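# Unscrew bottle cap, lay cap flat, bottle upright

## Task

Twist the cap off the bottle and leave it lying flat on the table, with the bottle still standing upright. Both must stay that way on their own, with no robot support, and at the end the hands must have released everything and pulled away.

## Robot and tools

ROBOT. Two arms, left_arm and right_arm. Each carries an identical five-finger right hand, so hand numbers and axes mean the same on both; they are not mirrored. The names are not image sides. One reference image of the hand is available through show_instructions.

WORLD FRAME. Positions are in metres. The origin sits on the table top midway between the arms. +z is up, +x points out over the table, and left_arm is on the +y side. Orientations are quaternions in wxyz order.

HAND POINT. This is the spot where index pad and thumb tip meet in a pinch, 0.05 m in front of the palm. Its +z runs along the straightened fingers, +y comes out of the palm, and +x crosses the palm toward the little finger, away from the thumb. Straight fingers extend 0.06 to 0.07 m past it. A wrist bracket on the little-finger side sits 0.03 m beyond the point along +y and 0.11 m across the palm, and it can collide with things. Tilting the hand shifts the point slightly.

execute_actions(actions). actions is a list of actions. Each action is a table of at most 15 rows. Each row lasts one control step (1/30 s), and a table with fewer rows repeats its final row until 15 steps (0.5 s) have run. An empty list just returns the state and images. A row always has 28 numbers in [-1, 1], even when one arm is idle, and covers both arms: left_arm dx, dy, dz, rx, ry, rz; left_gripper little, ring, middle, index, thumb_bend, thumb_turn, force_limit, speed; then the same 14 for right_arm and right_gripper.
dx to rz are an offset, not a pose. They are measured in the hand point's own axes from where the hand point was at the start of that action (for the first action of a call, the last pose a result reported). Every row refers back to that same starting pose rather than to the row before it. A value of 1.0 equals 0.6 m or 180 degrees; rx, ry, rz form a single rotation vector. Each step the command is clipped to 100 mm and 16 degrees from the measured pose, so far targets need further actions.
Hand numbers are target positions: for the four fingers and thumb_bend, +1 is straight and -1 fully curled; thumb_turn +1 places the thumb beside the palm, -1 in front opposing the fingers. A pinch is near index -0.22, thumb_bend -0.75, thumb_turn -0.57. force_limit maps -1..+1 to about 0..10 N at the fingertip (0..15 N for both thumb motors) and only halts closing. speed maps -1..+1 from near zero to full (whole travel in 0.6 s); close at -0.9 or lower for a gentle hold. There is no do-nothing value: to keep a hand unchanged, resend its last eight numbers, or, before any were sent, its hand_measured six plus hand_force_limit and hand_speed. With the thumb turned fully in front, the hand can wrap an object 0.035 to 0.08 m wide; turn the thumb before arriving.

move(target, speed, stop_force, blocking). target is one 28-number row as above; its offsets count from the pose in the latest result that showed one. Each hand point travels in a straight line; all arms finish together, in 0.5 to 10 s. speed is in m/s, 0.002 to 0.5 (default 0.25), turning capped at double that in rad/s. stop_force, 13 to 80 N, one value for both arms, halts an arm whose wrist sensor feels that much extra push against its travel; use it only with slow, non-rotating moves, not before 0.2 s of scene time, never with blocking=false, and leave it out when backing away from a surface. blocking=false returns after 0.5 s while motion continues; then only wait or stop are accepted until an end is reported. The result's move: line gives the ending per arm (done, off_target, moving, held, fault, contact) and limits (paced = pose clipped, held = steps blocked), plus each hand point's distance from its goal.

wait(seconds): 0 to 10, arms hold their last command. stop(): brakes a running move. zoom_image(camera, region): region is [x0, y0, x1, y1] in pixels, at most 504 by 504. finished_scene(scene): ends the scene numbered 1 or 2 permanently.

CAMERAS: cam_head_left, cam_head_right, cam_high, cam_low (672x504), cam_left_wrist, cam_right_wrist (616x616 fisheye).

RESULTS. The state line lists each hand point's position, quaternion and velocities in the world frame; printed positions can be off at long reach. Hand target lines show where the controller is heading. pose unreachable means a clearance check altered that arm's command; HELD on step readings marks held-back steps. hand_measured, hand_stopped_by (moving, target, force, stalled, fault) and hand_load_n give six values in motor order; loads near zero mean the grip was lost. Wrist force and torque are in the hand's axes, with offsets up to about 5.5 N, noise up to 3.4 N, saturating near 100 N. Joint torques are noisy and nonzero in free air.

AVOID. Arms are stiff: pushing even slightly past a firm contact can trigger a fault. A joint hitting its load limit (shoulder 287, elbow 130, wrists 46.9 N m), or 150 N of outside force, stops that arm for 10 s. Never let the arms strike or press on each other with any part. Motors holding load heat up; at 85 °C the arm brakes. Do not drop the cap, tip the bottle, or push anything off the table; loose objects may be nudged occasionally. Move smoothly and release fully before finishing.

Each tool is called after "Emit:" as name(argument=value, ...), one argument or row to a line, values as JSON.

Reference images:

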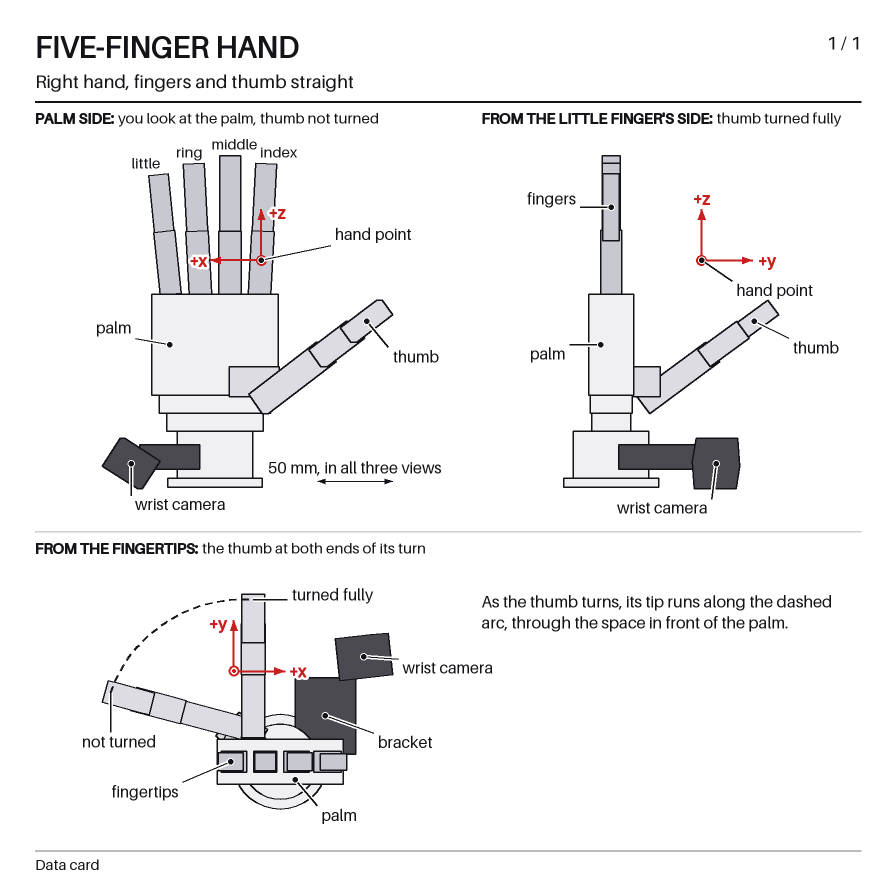

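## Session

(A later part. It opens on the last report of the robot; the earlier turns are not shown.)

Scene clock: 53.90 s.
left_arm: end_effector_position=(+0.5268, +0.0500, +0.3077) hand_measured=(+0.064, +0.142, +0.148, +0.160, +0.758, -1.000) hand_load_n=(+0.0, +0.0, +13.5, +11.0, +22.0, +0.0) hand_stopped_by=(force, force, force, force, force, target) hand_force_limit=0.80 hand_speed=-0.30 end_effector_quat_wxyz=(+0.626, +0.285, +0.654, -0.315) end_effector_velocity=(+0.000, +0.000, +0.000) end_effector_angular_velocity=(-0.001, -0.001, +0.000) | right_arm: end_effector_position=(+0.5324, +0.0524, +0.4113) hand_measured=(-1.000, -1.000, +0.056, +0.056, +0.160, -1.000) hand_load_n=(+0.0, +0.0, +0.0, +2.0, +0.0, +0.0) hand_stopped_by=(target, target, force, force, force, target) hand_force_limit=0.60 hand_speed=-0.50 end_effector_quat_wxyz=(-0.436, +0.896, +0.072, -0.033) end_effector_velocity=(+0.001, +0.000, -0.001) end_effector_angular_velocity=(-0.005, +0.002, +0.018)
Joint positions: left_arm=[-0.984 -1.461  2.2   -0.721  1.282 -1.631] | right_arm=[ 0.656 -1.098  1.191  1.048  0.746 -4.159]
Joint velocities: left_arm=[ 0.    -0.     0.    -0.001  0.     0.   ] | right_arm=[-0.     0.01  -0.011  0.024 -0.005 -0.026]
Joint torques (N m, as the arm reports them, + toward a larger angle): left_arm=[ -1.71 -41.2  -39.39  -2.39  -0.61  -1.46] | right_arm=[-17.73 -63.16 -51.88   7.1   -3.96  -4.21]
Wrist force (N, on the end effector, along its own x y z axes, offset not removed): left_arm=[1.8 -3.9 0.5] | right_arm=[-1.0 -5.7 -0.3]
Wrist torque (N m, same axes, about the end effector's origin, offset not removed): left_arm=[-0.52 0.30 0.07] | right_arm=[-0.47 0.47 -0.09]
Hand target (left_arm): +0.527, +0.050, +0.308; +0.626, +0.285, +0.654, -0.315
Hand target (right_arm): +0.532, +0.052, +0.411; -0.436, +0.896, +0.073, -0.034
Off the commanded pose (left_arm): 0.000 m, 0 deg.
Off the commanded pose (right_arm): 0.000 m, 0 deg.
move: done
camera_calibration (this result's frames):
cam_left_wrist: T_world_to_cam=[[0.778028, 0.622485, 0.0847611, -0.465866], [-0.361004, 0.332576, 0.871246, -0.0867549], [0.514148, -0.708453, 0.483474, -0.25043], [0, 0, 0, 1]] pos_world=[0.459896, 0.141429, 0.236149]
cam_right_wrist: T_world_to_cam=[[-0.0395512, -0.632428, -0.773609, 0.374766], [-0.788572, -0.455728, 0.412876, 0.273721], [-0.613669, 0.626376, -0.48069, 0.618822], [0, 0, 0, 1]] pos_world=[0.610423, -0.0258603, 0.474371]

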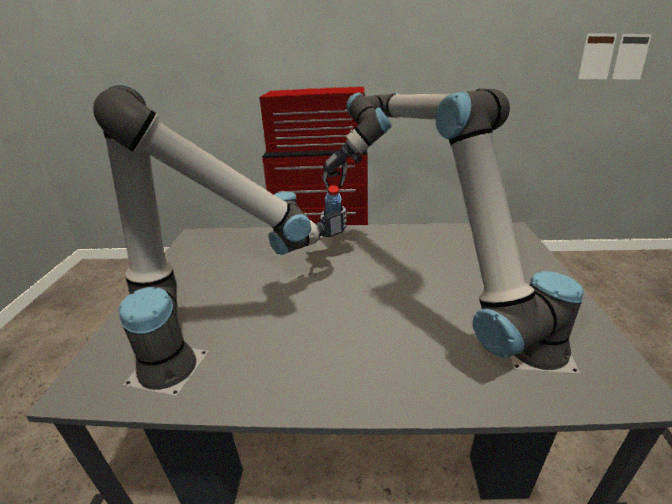

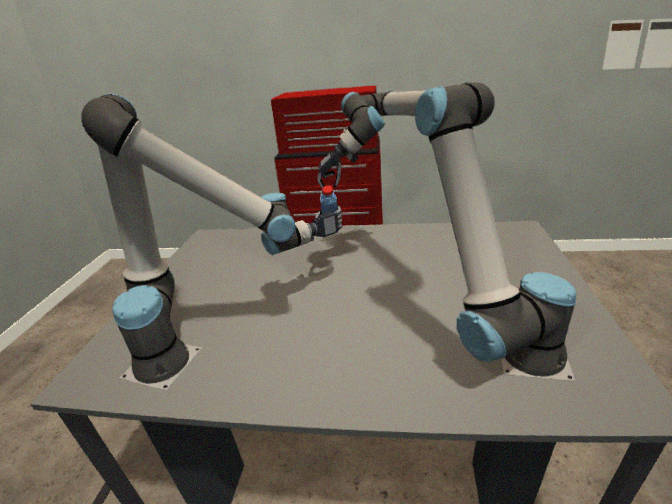

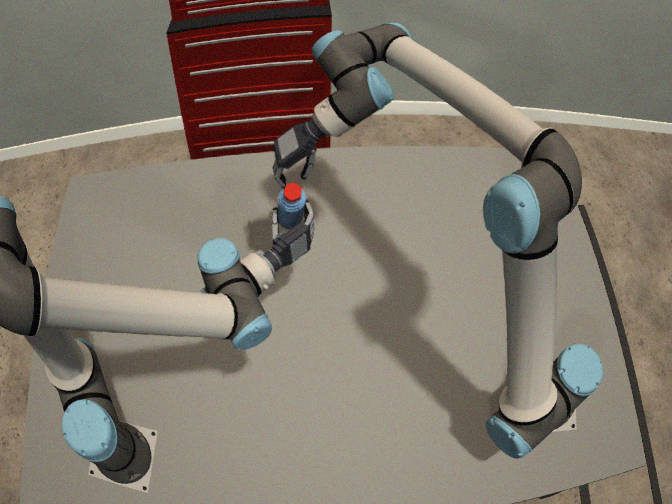

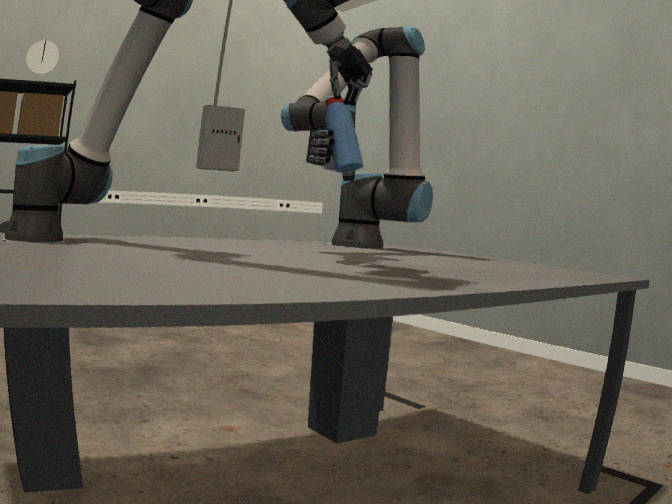

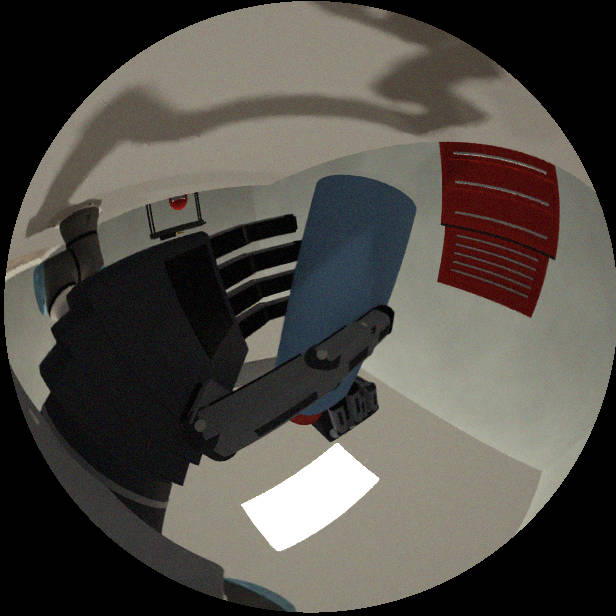

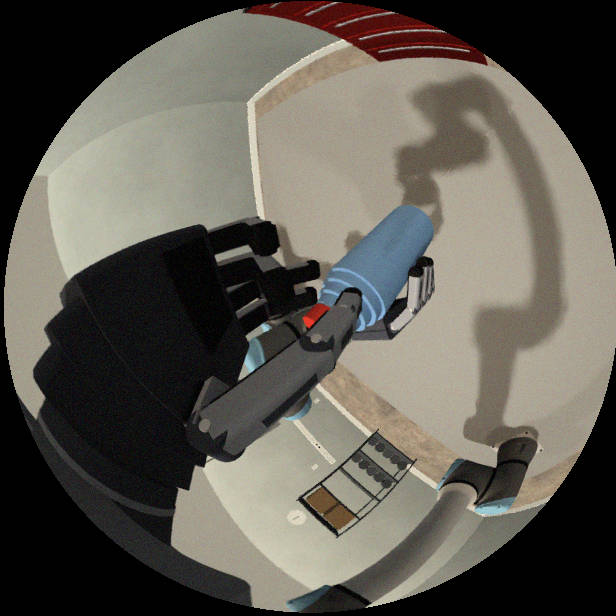

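Emit:
move(
  target=[0,0,0,0,0,0,-0.9,-0.9,-1,-1,-1,-1,1,-0.3,0,-0.13,-0.1,0,0,0,-1,-1,0.3,0.3,0.3,-1,0.6,0.5],
  speed=0.2,
)

Scene clock: 55.17 s.
left_arm: end_effector_position=(+0.5268, +0.0500, +0.3077) hand_measured=(-0.900, +0.072, +0.148, +0.160, +0.758, -1.000) hand_load_n=(+0.0, +9.5, +8.5, +7.0, +25.5, +3.0) hand_stopped_by=(target, force, force, force, force, target) hand_force_limit=1.00 hand_speed=-0.30 end_effector_quat_wxyz=(+0.626, +0.285, +0.654, -0.315) end_effector_velocity=(-0.000, -0.000, +0.001) end_effector_angular_velocity=(-0.001, -0.000, -0.001) | right_arm: end_effector_position=(+0.5316, +0.0531, +0.5093) hand_measured=(-1.000, -1.000, +0.300, +0.300, +0.300, -1.000) hand_load_n=(+0.0, +0.0, +0.0, +0.0, +0.0, +0.0) hand_stopped_by=(target, target, target, target, target, target) hand_force_limit=0.60 hand_speed=0.50 end_effector_quat_wxyz=(-0.437, +0.896, +0.072, -0.033) end_effector_velocity=(+0.001, +0.001, +0.001) end_effector_angular_velocity=(-0.002, +0.002, +0.001)
Joint positions: left_arm=[-0.984 -1.461  2.2   -0.721  1.282 -1.631] | right_arm=[ 0.657 -1.1    1.021  1.218  0.746 -4.157]
Joint velocities: left_arm=[-0.    -0.    -0.001 -0.     0.    -0.   ] | right_arm=[ 0.     0.003 -0.006  0.006  0.    -0.001]
Joint torques (N m, as the arm reports them, + toward a larger angle): left_arm=[ -3.66 -39.54 -39.46  -2.33  -0.74  -1.54] | right_arm=[ 22.18 -61.77 -53.96   6.89   1.97  -4.2 ]
Wrist force (N, on the end effector, along its own x y z axes, offset not removed): left_arm=[0.2 1.7 -5.1] | right_arm=[0.0 0.2 -1.6]
Wrist torque (N m, same axes, about the end effector's origin, offset not removed): left_arm=[0.33 0.12 0.09] | right_arm=[0.01 0.05 0.11]
Hand target (left_arm): +0.527, +0.050, +0.308; +0.626, +0.285, +0.654, -0.315
Hand target (right_arm): +0.532, +0.053, +0.510; -0.436, +0.896, +0.072, -0.033
Off the commanded pose (left_arm): 0.000 m, 0 deg.
Off the commanded pose (right_arm): 0.000 m, 0 deg.
move: done
camera_calibration (this result's frames):
cam_left_wrist: T_world_to_cam=[[0.778028, 0.622485, 0.0847612, -0.465866], [-0.361004, 0.332576, 0.871246, -0.0867549], [0.514148, -0.708453, 0.483473, -0.25043], [0, 0, 0, 1]] pos_world=[0.459896, 0.141429, 0.236148]
cam_right_wrist: T_world_to_cam=[[-0.0395695, -0.632345, -0.773675, 0.451087], [-0.788633, -0.4557, 0.41279, 0.233047], [-0.61359, 0.626479, -0.480656, 0.665009], [0, 0, 0, 1]] pos_world=[0.609681, -0.0251724, 0.572436]

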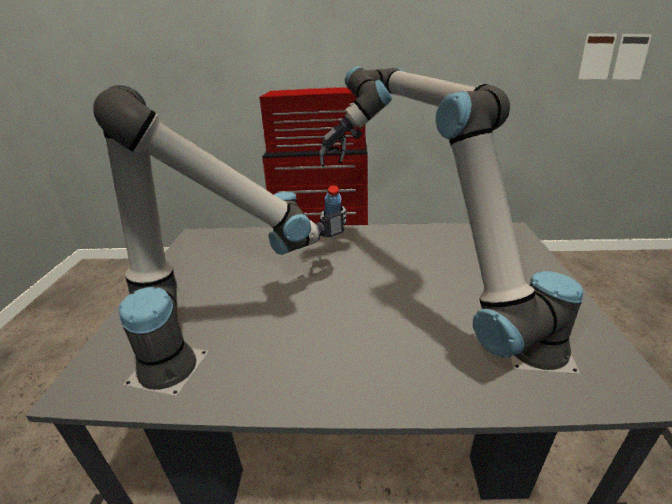

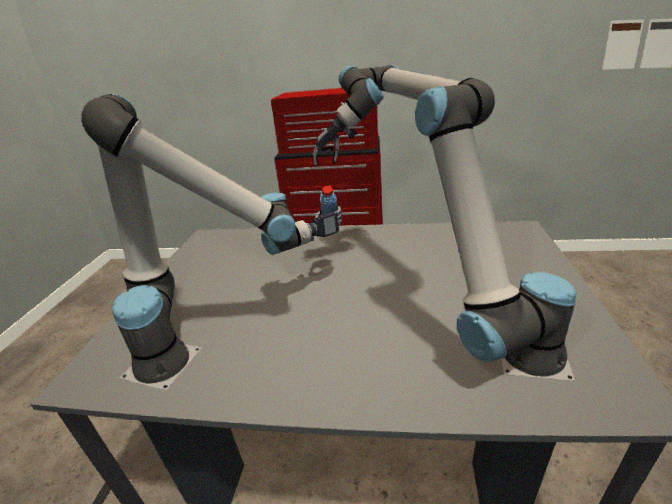

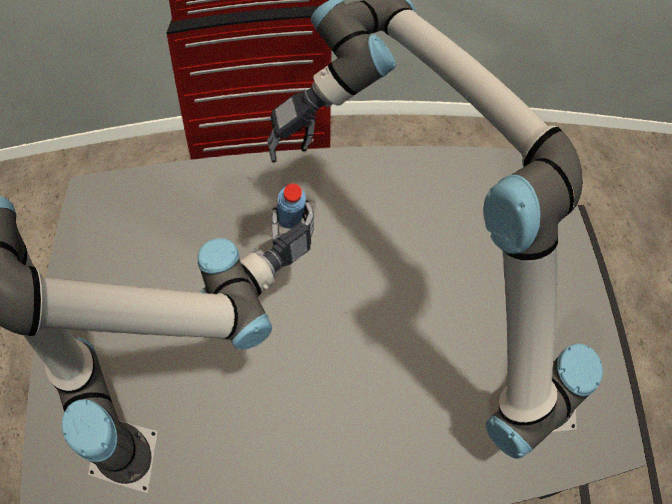

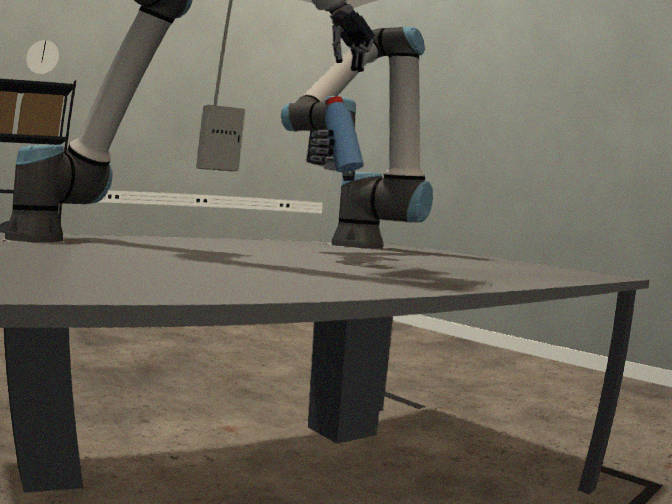

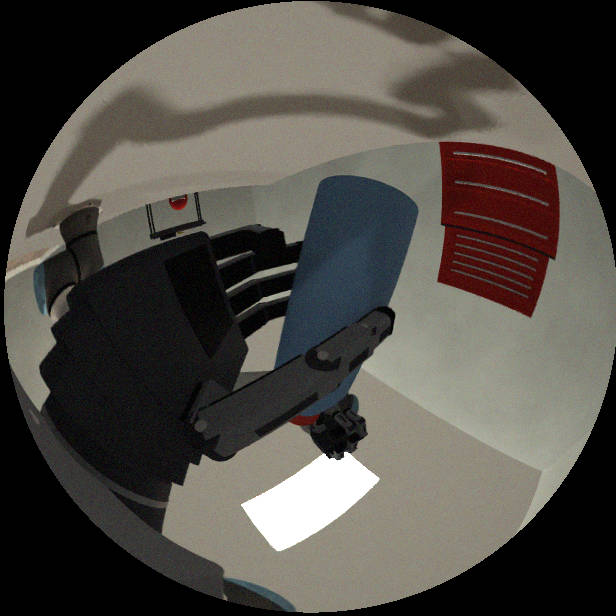

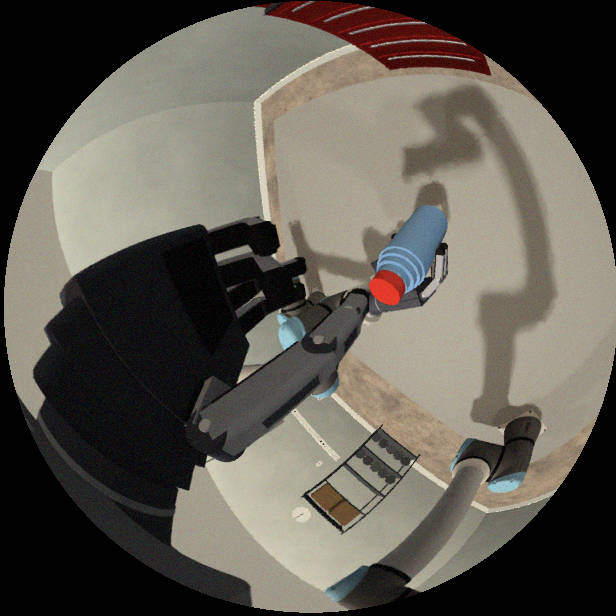

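Emit:
move(
  target=[0.26,0,0,0,0,-0.11,-0.9,-0.9,-1,-1,-1,-1,1,-0.3,0,0,0,0,0,0,-1,-1,0.3,0.3,0.3,-1,0.6,0.5],
  speed=0.15,
)

Scene clock: 57.07 s.
left_arm: end_effector_position=(+0.5187, +0.0468, +0.1524) hand_measured=(-0.900, +0.072, +0.148, +0.160, +0.758, -1.000) hand_load_n=(+0.0, +9.5, +8.5, +7.0, +25.5, +3.0) hand_stopped_by=(target, force, force, force, force, target) hand_force_limit=1.00 hand_speed=-0.30 end_effector_quat_wxyz=(+0.563, +0.169, +0.693, -0.418) end_effector_velocity=(+0.000, -0.000, -0.002) end_effector_angular_velocity=(-0.007, +0.003, +0.001) | right_arm: end_effector_position=(+0.5316, +0.0531, +0.5093) hand_measured=(-1.000, -1.000, +0.300, +0.300, +0.300, -1.000) hand_load_n=(+0.0, +0.0, +0.0, +0.0, +0.0, +0.0) hand_stopped_by=(target, target, target, target, target, target) hand_force_limit=0.60 hand_speed=0.50 end_effector_quat_wxyz=(-0.437, +0.896, +0.072, -0.033) end_effector_velocity=(-0.000, +0.000, -0.001) end_effector_angular_velocity=(-0.001, +0.002, +0.000)
Joint positions: left_arm=[-1.013 -1.251  2.282 -1.013  1.254 -1.976] | right_arm=[ 0.657 -1.1    1.021  1.218  0.746 -4.157]
Joint velocities: left_arm=[ 0.     0.005  0.001 -0.01  -0.    -0.006] | right_arm=[ 0.     0.001  0.     0.    -0.     0.   ]
Joint torques (N m, as the arm reports them, + toward a larger angle): left_arm=[-12.82 -41.32 -14.88  -3.76  -2.91  -1.68] | right_arm=[  5.66 -87.89 -27.56  -0.22  -0.3    3.23]
Wrist force (N, on the end effector, along its own x y z axes, offset not removed): left_arm=[0.0 -0.8 -3.4] | right_arm=[-2.2 -1.0 7.2]
Wrist torque (N m, same axes, about the end effector's origin, offset not removed): left_arm=[-0.23 0.22 0.00] | right_arm=[-0.77 0.10 -0.11]
Hand target (left_arm): +0.519, +0.047, +0.152; +0.563, +0.169, +0.693, -0.418
Hand target (right_arm): +0.532, +0.053, +0.509; -0.437, +0.896, +0.072, -0.033
Off the commanded pose (left_arm): 0.000 m, 0 deg.
Off the commanded pose (right_arm): 0.000 m, 0 deg.
move: done
camera_calibration (this result's frames):
cam_left_wrist: T_world_to_cam=[[0.751206, 0.607991, -0.256977, -0.377704], [-0.133949, 0.521635, 0.842588, -0.0755893], [0.646334, -0.598535, 0.473295, -0.245543], [0, 0, 0, 1]] pos_world=[0.432311, 0.122105, 0.0828434]
cam_right_wrist: T_world_to_cam=[[-0.0395541, -0.632362, -0.773663, 0.451074], [-0.788633, -0.455699, 0.412791, 0.233044], [-0.613591, 0.626463, -0.480677, 0.665009], [0, 0, 0, 1]] pos_world=[0.609671, -0.0251639, 0.572435]

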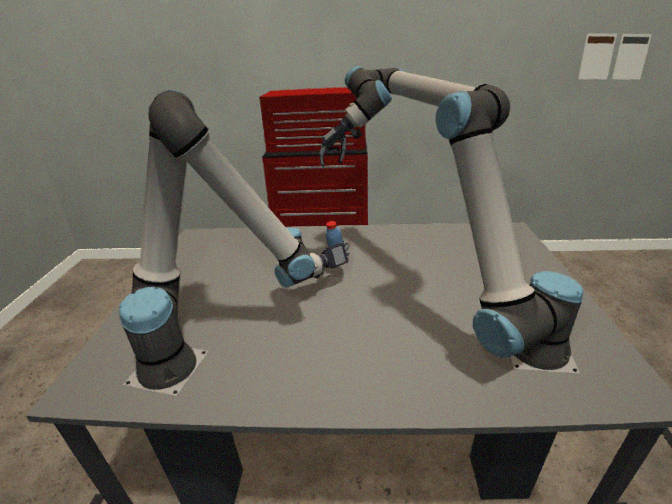

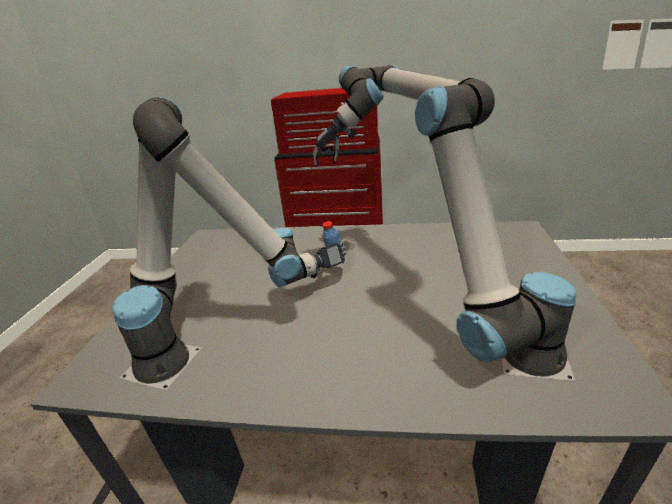

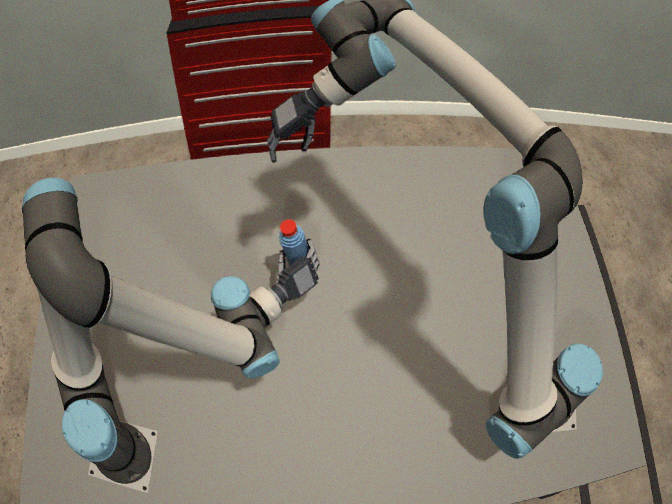

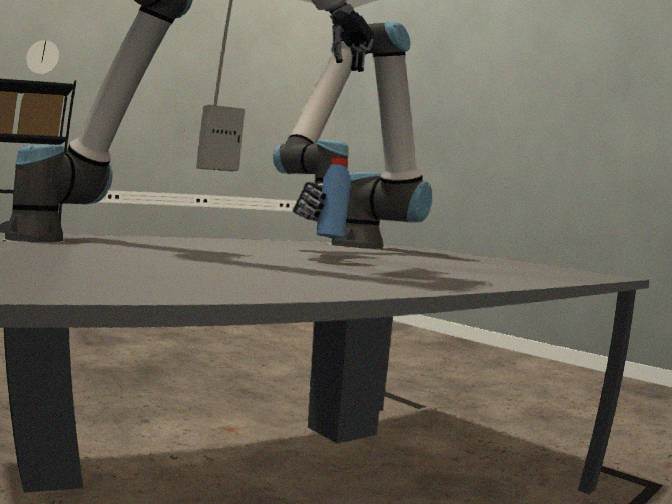

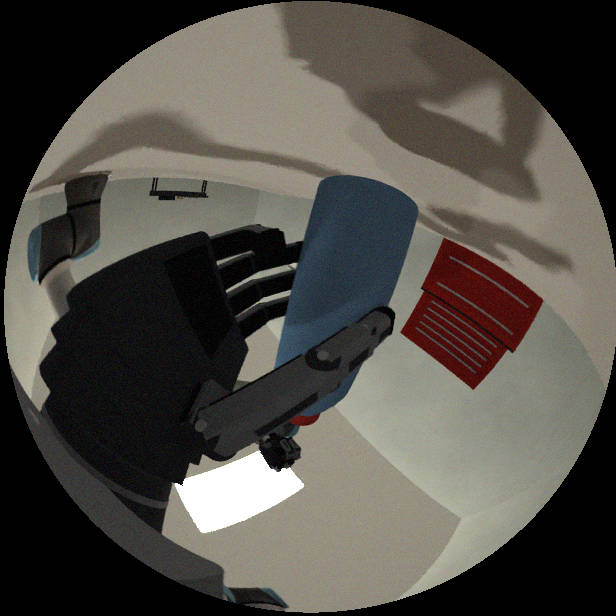

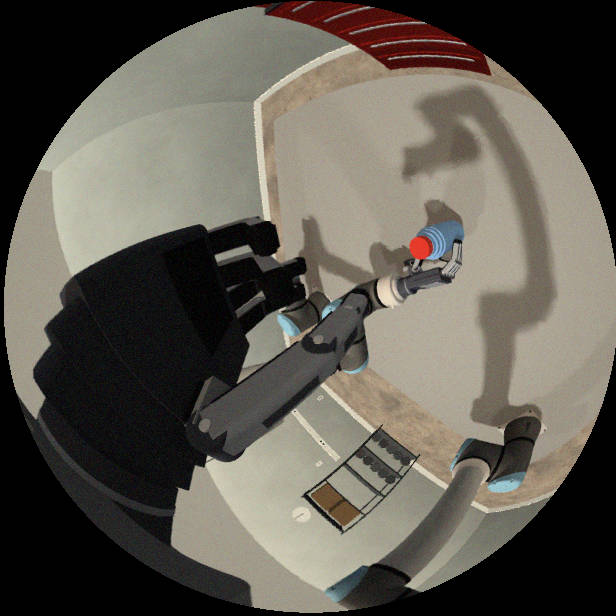

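Emit:
move(
  target=[0,0,0,0,0.065,0.03,-0.9,-0.9,-1,-1,-1,-1,1,-0.3,0,0,0,0,0,0,-1,-1,0.3,0.3,0.3,-1,0.6,0.5],
  speed=0.15,
)

Scene clock: 58.50 s.
left_arm: end_effector_position=(+0.5186, +0.0468, +0.1524) hand_measured=(-0.900, +0.072, +0.148, +0.160, +0.758, -1.000) hand_load_n=(+0.0, +9.5, +8.5, +7.0, +25.5, +3.0) hand_stopped_by=(target, force, force, force, force, target) hand_force_limit=1.00 hand_speed=-0.30 end_effector_quat_wxyz=(+0.509, +0.242, +0.738, -0.372) end_effector_velocity=(+0.000, +0.000, -0.001) end_effector_angular_velocity=(+0.015, +0.004, -0.004) | right_arm: end_effector_position=(+0.5316, +0.0531, +0.5093) hand_measured=(-1.000, -1.000, +0.300, +0.300, +0.300, -1.000) hand_load_n=(+0.0, +0.0, +0.0, +0.0, +0.0, +0.0) hand_stopped_by=(target, target, target, target, target, target) hand_force_limit=0.60 hand_speed=0.50 end_effector_quat_wxyz=(-0.437, +0.896, +0.072, -0.033) end_effector_velocity=(-0.001, -0.000, -0.000) end_effector_angular_velocity=(-0.001, +0.002, -0.000)
Joint positions: left_arm=[-0.974 -1.297  2.222 -0.713  1.367 -1.928] | right_arm=[ 0.657 -1.1    1.021  1.218  0.746 -4.157]
Joint velocities: left_arm=[ 0.003 -0.001 -0.006  0.021  0.006  0.003] | right_arm=[-0.    -0.     0.001  0.002  0.     0.   ]
Joint torques (N m, as the arm reports them, + toward a larger angle): left_arm=[ 12.94 -54.13 -36.4    0.97   1.83   2.01] | right_arm=[  7.42 -89.62 -28.35   0.    -0.27   3.19]
Wrist force (N, on the end effector, along its own x y z axes, offset not removed): left_arm=[0.0 1.6 -0.5] | right_arm=[2.4 -0.9 -3.2]
Wrist torque (N m, same axes, about the end effector's origin, offset not removed): left_arm=[0.11 0.09 -0.02] | right_arm=[-0.27 -0.17 0.20]
Hand target (left_arm): +0.519, +0.047, +0.152; +0.508, +0.243, +0.738, -0.371
Hand target (right_arm): +0.532, +0.053, +0.509; -0.437, +0.896, +0.072, -0.033
Off the commanded pose (left_arm): 0.000 m, 0 deg.
Off the commanded pose (right_arm): 0.000 m, 0 deg.
move: done
camera_calibration (this result's frames):
cam_left_wrist: T_world_to_cam=[[0.789031, 0.589644, -0.172483, -0.409334], [-0.0558763, 0.348469, 0.935653, -0.122151], [0.611807, -0.728622, 0.3079, -0.196307], [0, 0, 0, 1]] pos_world=[0.436254, 0.140893, 0.10413]
cam_right_wrist: T_world_to_cam=[[-0.039554, -0.632362, -0.773663, 0.451074], [-0.788633, -0.455699, 0.41279, 0.233044], [-0.61359, 0.626464, -0.480677, 0.665009], [0, 0, 0, 1]] pos_world=[0.609671, -0.0251639, 0.572435]

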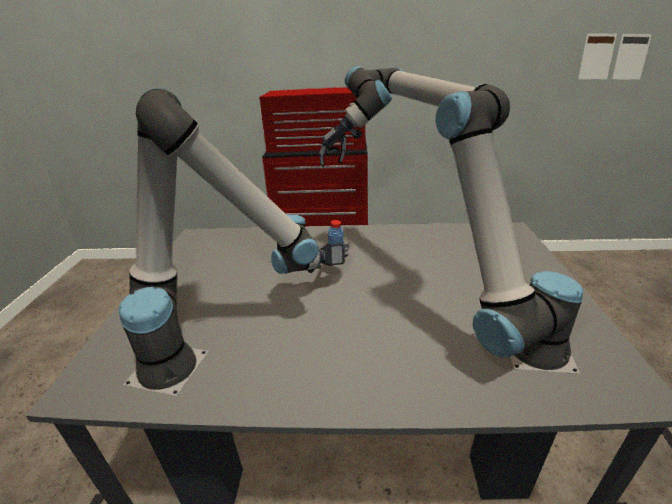

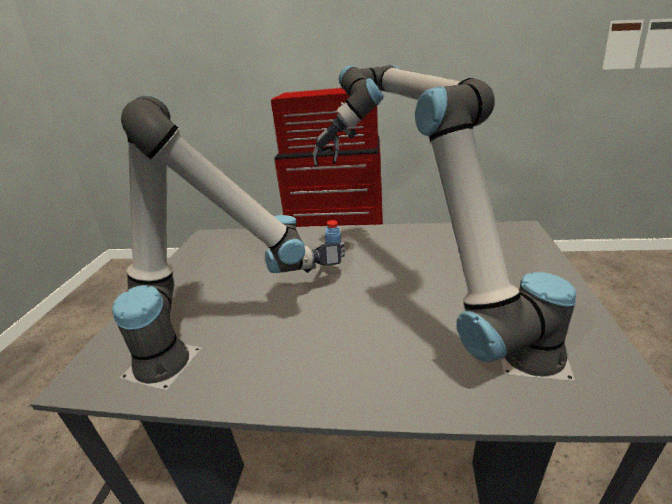

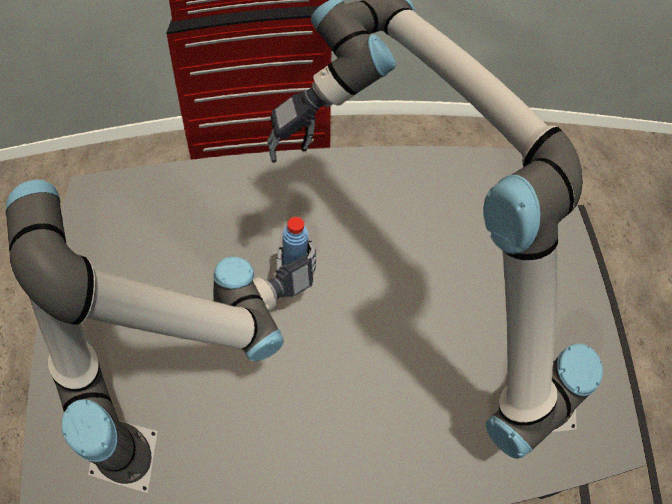

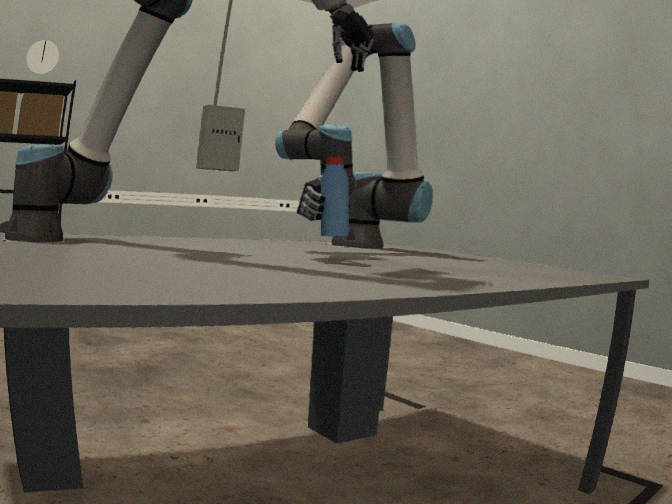

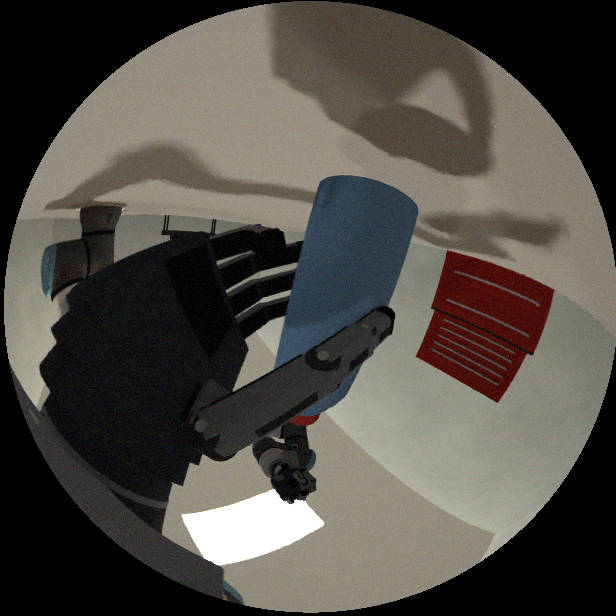

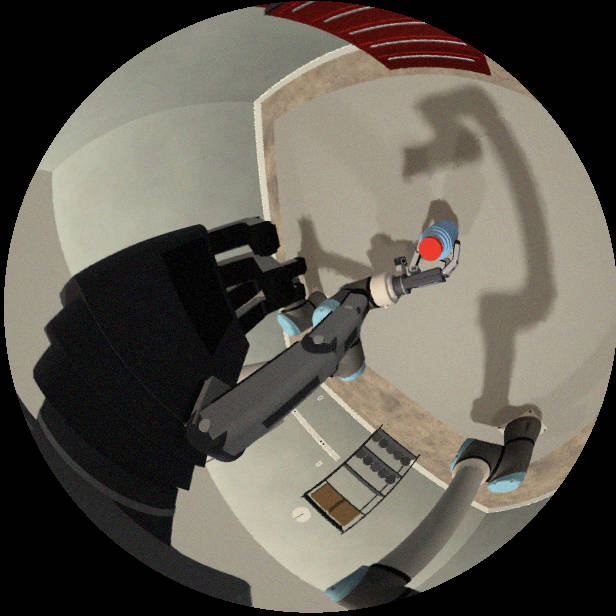

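Emit:
move(
  target=[0.14,0.045,0.031,0,0,0,-0.9,-0.9,-1,-1,-1,-1,1,-0.3,0,0,0,0,0,0,-1,-1,0.3,0.3,0.3,-1,0.6,0.5],
  speed=0.03,
  stop_force=13,
)

Emit:
move(
  target=[0,0,0,0,0,0,1,1,1,1,1,-1,1,0,0,0,0,0,0,0,-1,-1,0.3,0.3,0.3,-1,0.6,0.5],
)

Scene clock: 61.50 s.
left_arm: end_effector_position=(+0.5186, +0.0468, +0.0875) hand_measured=(-0.900, +0.072, +0.148, +0.158, +0.758, -1.000) hand_load_n=(+0.0, +15.5, +9.5, +1.0, +25.0, +10.0) hand_stopped_by=(target, force, force, force, force, target) hand_force_limit=1.00 hand_speed=-0.30 end_effector_quat_wxyz=(+0.509, +0.243, +0.738, -0.372) end_effector_velocity=(+0.000, -0.001, +0.004) end_effector_angular_velocity=(-0.002, -0.001, -0.000) | right_arm: end_effector_position=(+0.5316, +0.0531, +0.5093) hand_measured=(-1.000, -1.000, +0.300, +0.300, +0.300, -1.000) hand_load_n=(+0.0, +0.0, +0.0, +0.0, +0.0, +0.0) hand_stopped_by=(target, target, target, target, target, target) hand_force_limit=0.60 hand_speed=0.50 end_effector_quat_wxyz=(-0.437, +0.896, +0.072, -0.033) end_effector_velocity=(+0.000, +0.000, -0.001) end_effector_angular_velocity=(-0.001, +0.002, +0.000)
Joint positions: left_arm=[-0.975 -1.184  2.246 -0.849  1.367 -1.928] | right_arm=[ 0.657 -1.1    1.021  1.218  0.746 -4.157]
Joint velocities: left_arm=[ 0.    -0.005 -0.002  0.006  0.    -0.   ] | right_arm=[-0.     0.002 -0.     0.001 -0.    -0.   ]
Joint torques (N m, as the arm reports them, + toward a larger angle): left_arm=[ -7.67 -61.91 -30.64   1.    -0.86  -1.36] | right_arm=[  8.22 -87.26 -28.81  -0.33  -0.77   3.52]
Wrist force (N, on the end effector, along its own x y z axes, offset not removed): left_arm=[-0.4 0.5 -2.2] | right_arm=[1.7 0.2 0.6]
Wrist torque (N m, same axes, about the end effector's origin, offset not removed): left_arm=[0.03 0.20 0.01] | right_arm=[-0.18 -0.40 0.24]
Hand target (left_arm): +0.519, +0.047, +0.088; +0.509, +0.243, +0.738, -0.372
Hand target (right_arm): +0.532, +0.053, +0.509; -0.437, +0.896, +0.072, -0.033
Off the commanded pose (left_arm): 0.025 m, 0 deg.
Off the commanded pose (right_arm): 0.000 m, 0 deg.
move: contact (left_arm)
camera_calibration (this result's frames):
cam_left_wrist: T_world_to_cam=[[0.789045, 0.589655, -0.172377, -0.420477], [-0.0557267, 0.348135, 0.935787, -0.0615334], [0.611802, -0.728772, 0.307554, -0.176252], [0, 0, 0, 1]] pos_world=[0.436178, 0.140911, 0.0393082]
cam_right_wrist: T_world_to_cam=[[-0.0395543, -0.632362, -0.773663, 0.451074], [-0.788633, -0.455699, 0.41279, 0.233044], [-0.61359, 0.626464, -0.480677, 0.665009], [0, 0, 0, 1]] pos_world=[0.609671, -0.0251639, 0.572435]

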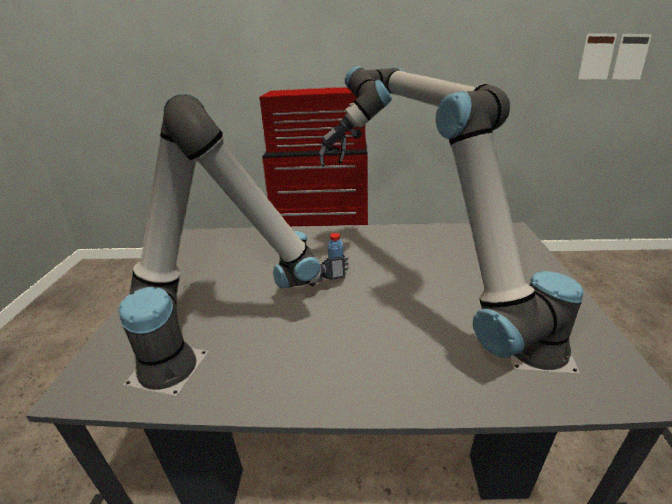

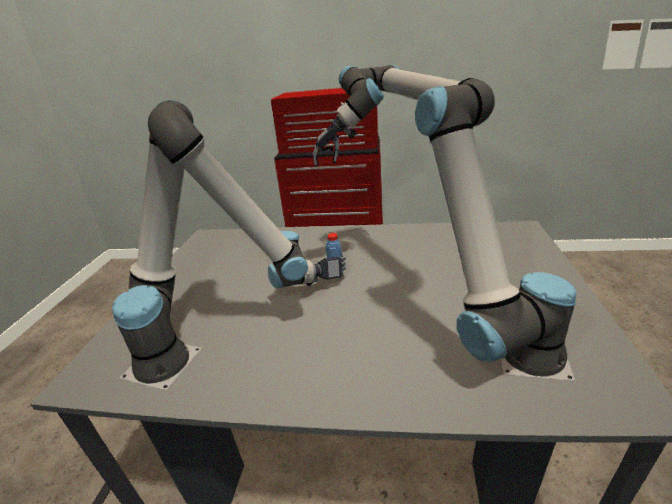

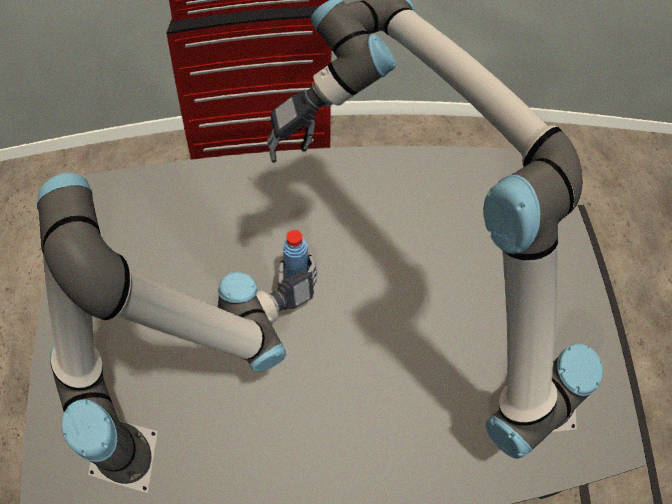

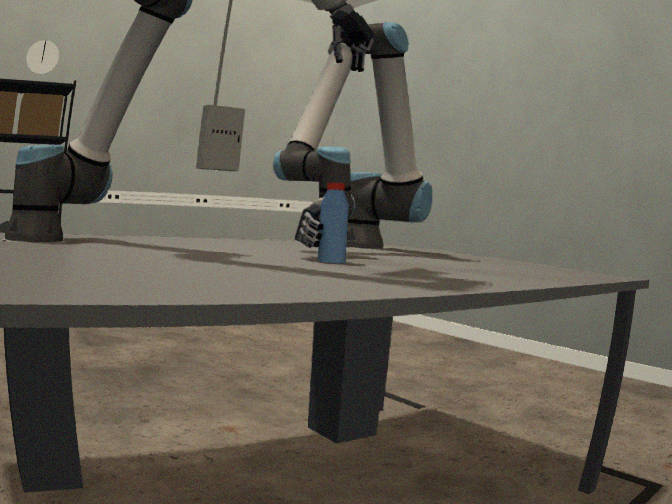

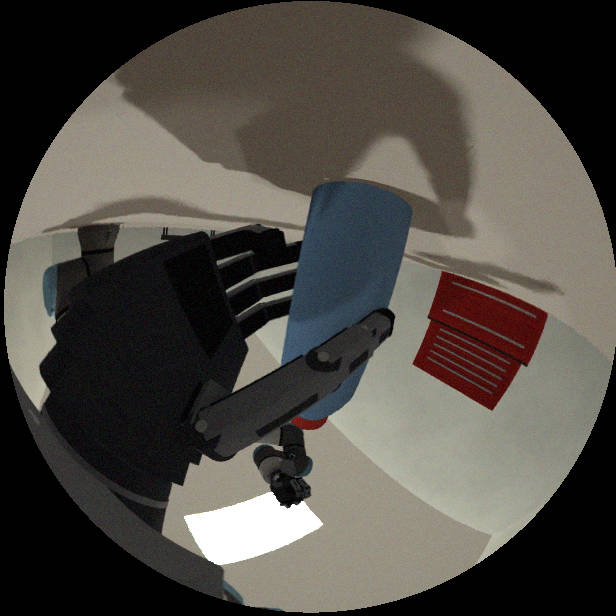

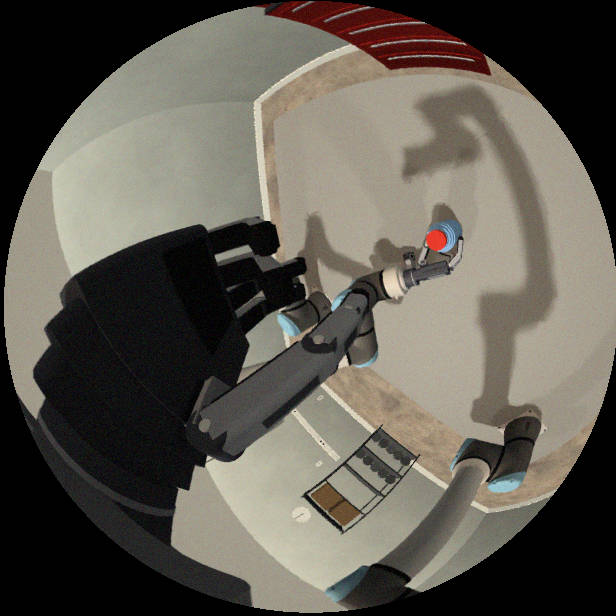

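Scene clock: 62.93 s.
left_arm: end_effector_position=(+0.5186, +0.0468, +0.0875) hand_measured=(+1.000, +1.000, +1.000, +1.000, +1.000, -1.000) hand_load_n=(+0.0, +0.0, +0.0, +0.0, +0.0, +0.0) hand_stopped_by=(target, target, target, target, target, target) hand_force_limit=1.00 hand_speed=0.00 end_effector_quat_wxyz=(+0.509, +0.243, +0.738, -0.372) end_effector_velocity=(+0.000, +0.000, +0.001) end_effector_angular_velocity=(-0.000, -0.000, +0.000) | right_arm: end_effector_position=(+0.5316, +0.0531, +0.5093) hand_measured=(-1.000, -1.000, +0.300, +0.300, +0.300, -1.000) hand_load_n=(+0.0, +0.0, +0.0, +0.0, +0.0, +0.0) hand_stopped_by=(target, target, target, target, target, target) hand_force_limit=0.60 hand_speed=0.50 end_effector_quat_wxyz=(-0.437, +0.896, +0.072, -0.033) end_effector_velocity=(-0.000, +0.000, -0.000) end_effector_angular_velocity=(-0.000, +0.001, +0.000)
Joint positions: left_arm=[-0.975 -1.184  2.246 -0.849  1.367 -1.928] | right_arm=[ 0.657 -1.1    1.021  1.218  0.746 -4.157]
Joint velocities: left_arm=[ 0.    -0.001  0.     0.001  0.     0.   ] | right_arm=[ 0.     0.     0.     0.001 -0.     0.   ]
Joint torques (N m, as the arm reports them, + toward a larger angle): left_arm=[-10.01 -42.48 -13.5   -2.76  -0.68  -1.04] | right_arm=[  6.93 -85.35 -28.48  -0.41  -0.39   3.21]
Wrist force (N, on the end effector, along its own x y z axes, offset not removed): left_arm=[-1.5 -0.4 -2.5] | right_arm=[-3.5 -1.8 -2.4]
Wrist torque (N m, same axes, about the end effector's origin, offset not removed): left_arm=[-0.04 0.36 -0.20] | right_arm=[-0.22 0.83 -0.06]
Hand target (left_arm): +0.519, +0.047, +0.088; +0.509, +0.243, +0.738, -0.372
Hand target (right_arm): +0.532, +0.053, +0.509; -0.437, +0.896, +0.072, -0.033
Off the commanded pose (left_arm): 0.000 m, 0 deg.
Off the commanded pose (right_arm): 0.000 m, 0 deg.
move: done
camera_calibration (this result's frames):
cam_left_wrist: T_world_to_cam=[[0.789046, 0.589654, -0.17238, -0.420475], [-0.0557304, 0.348143, 0.935783, -0.0615339], [0.611801, -0.728769, 0.307562, -0.176259], [0, 0, 0, 1]] pos_world=[0.43618, 0.140905, 0.0393119]
cam_right_wrist: T_world_to_cam=[[-0.0395542, -0.632362, -0.773663, 0.451074], [-0.788633, -0.455699, 0.41279, 0.233044], [-0.61359, 0.626464, -0.480677, 0.665009], [0, 0, 0, 1]] pos_world=[0.609671, -0.0251639, 0.572435]

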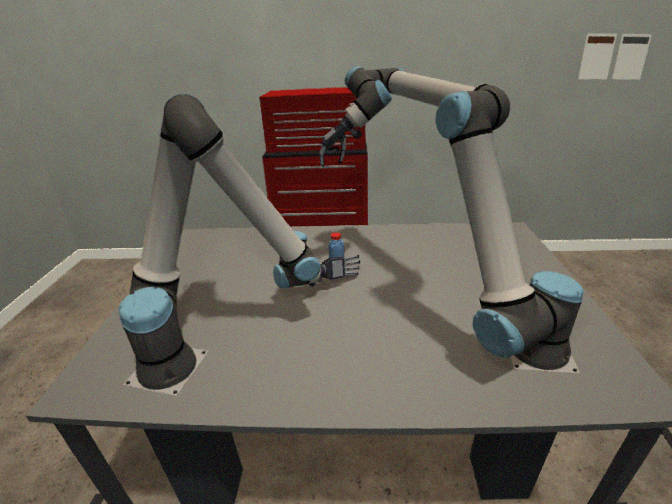

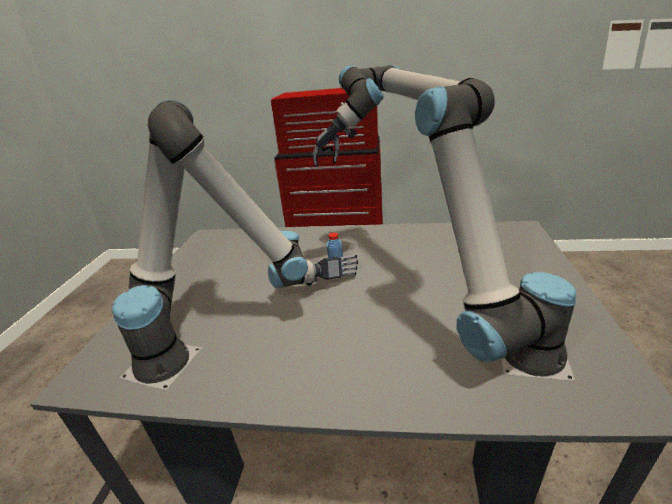

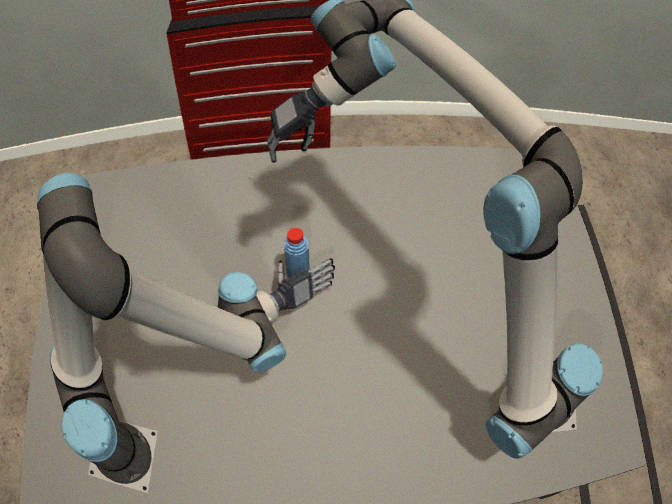

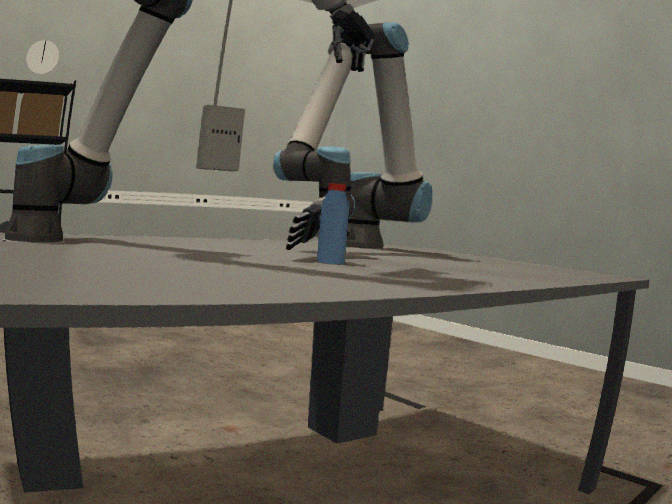

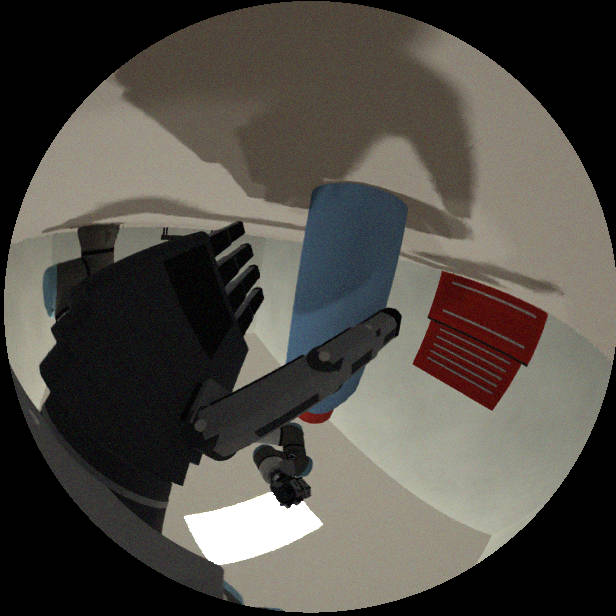

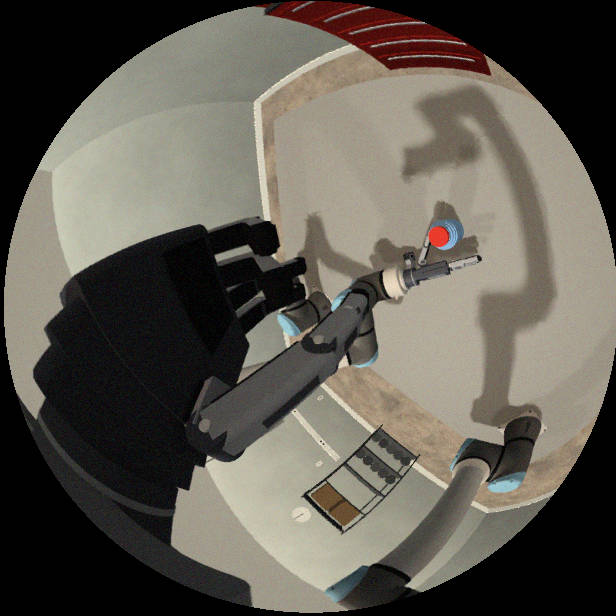

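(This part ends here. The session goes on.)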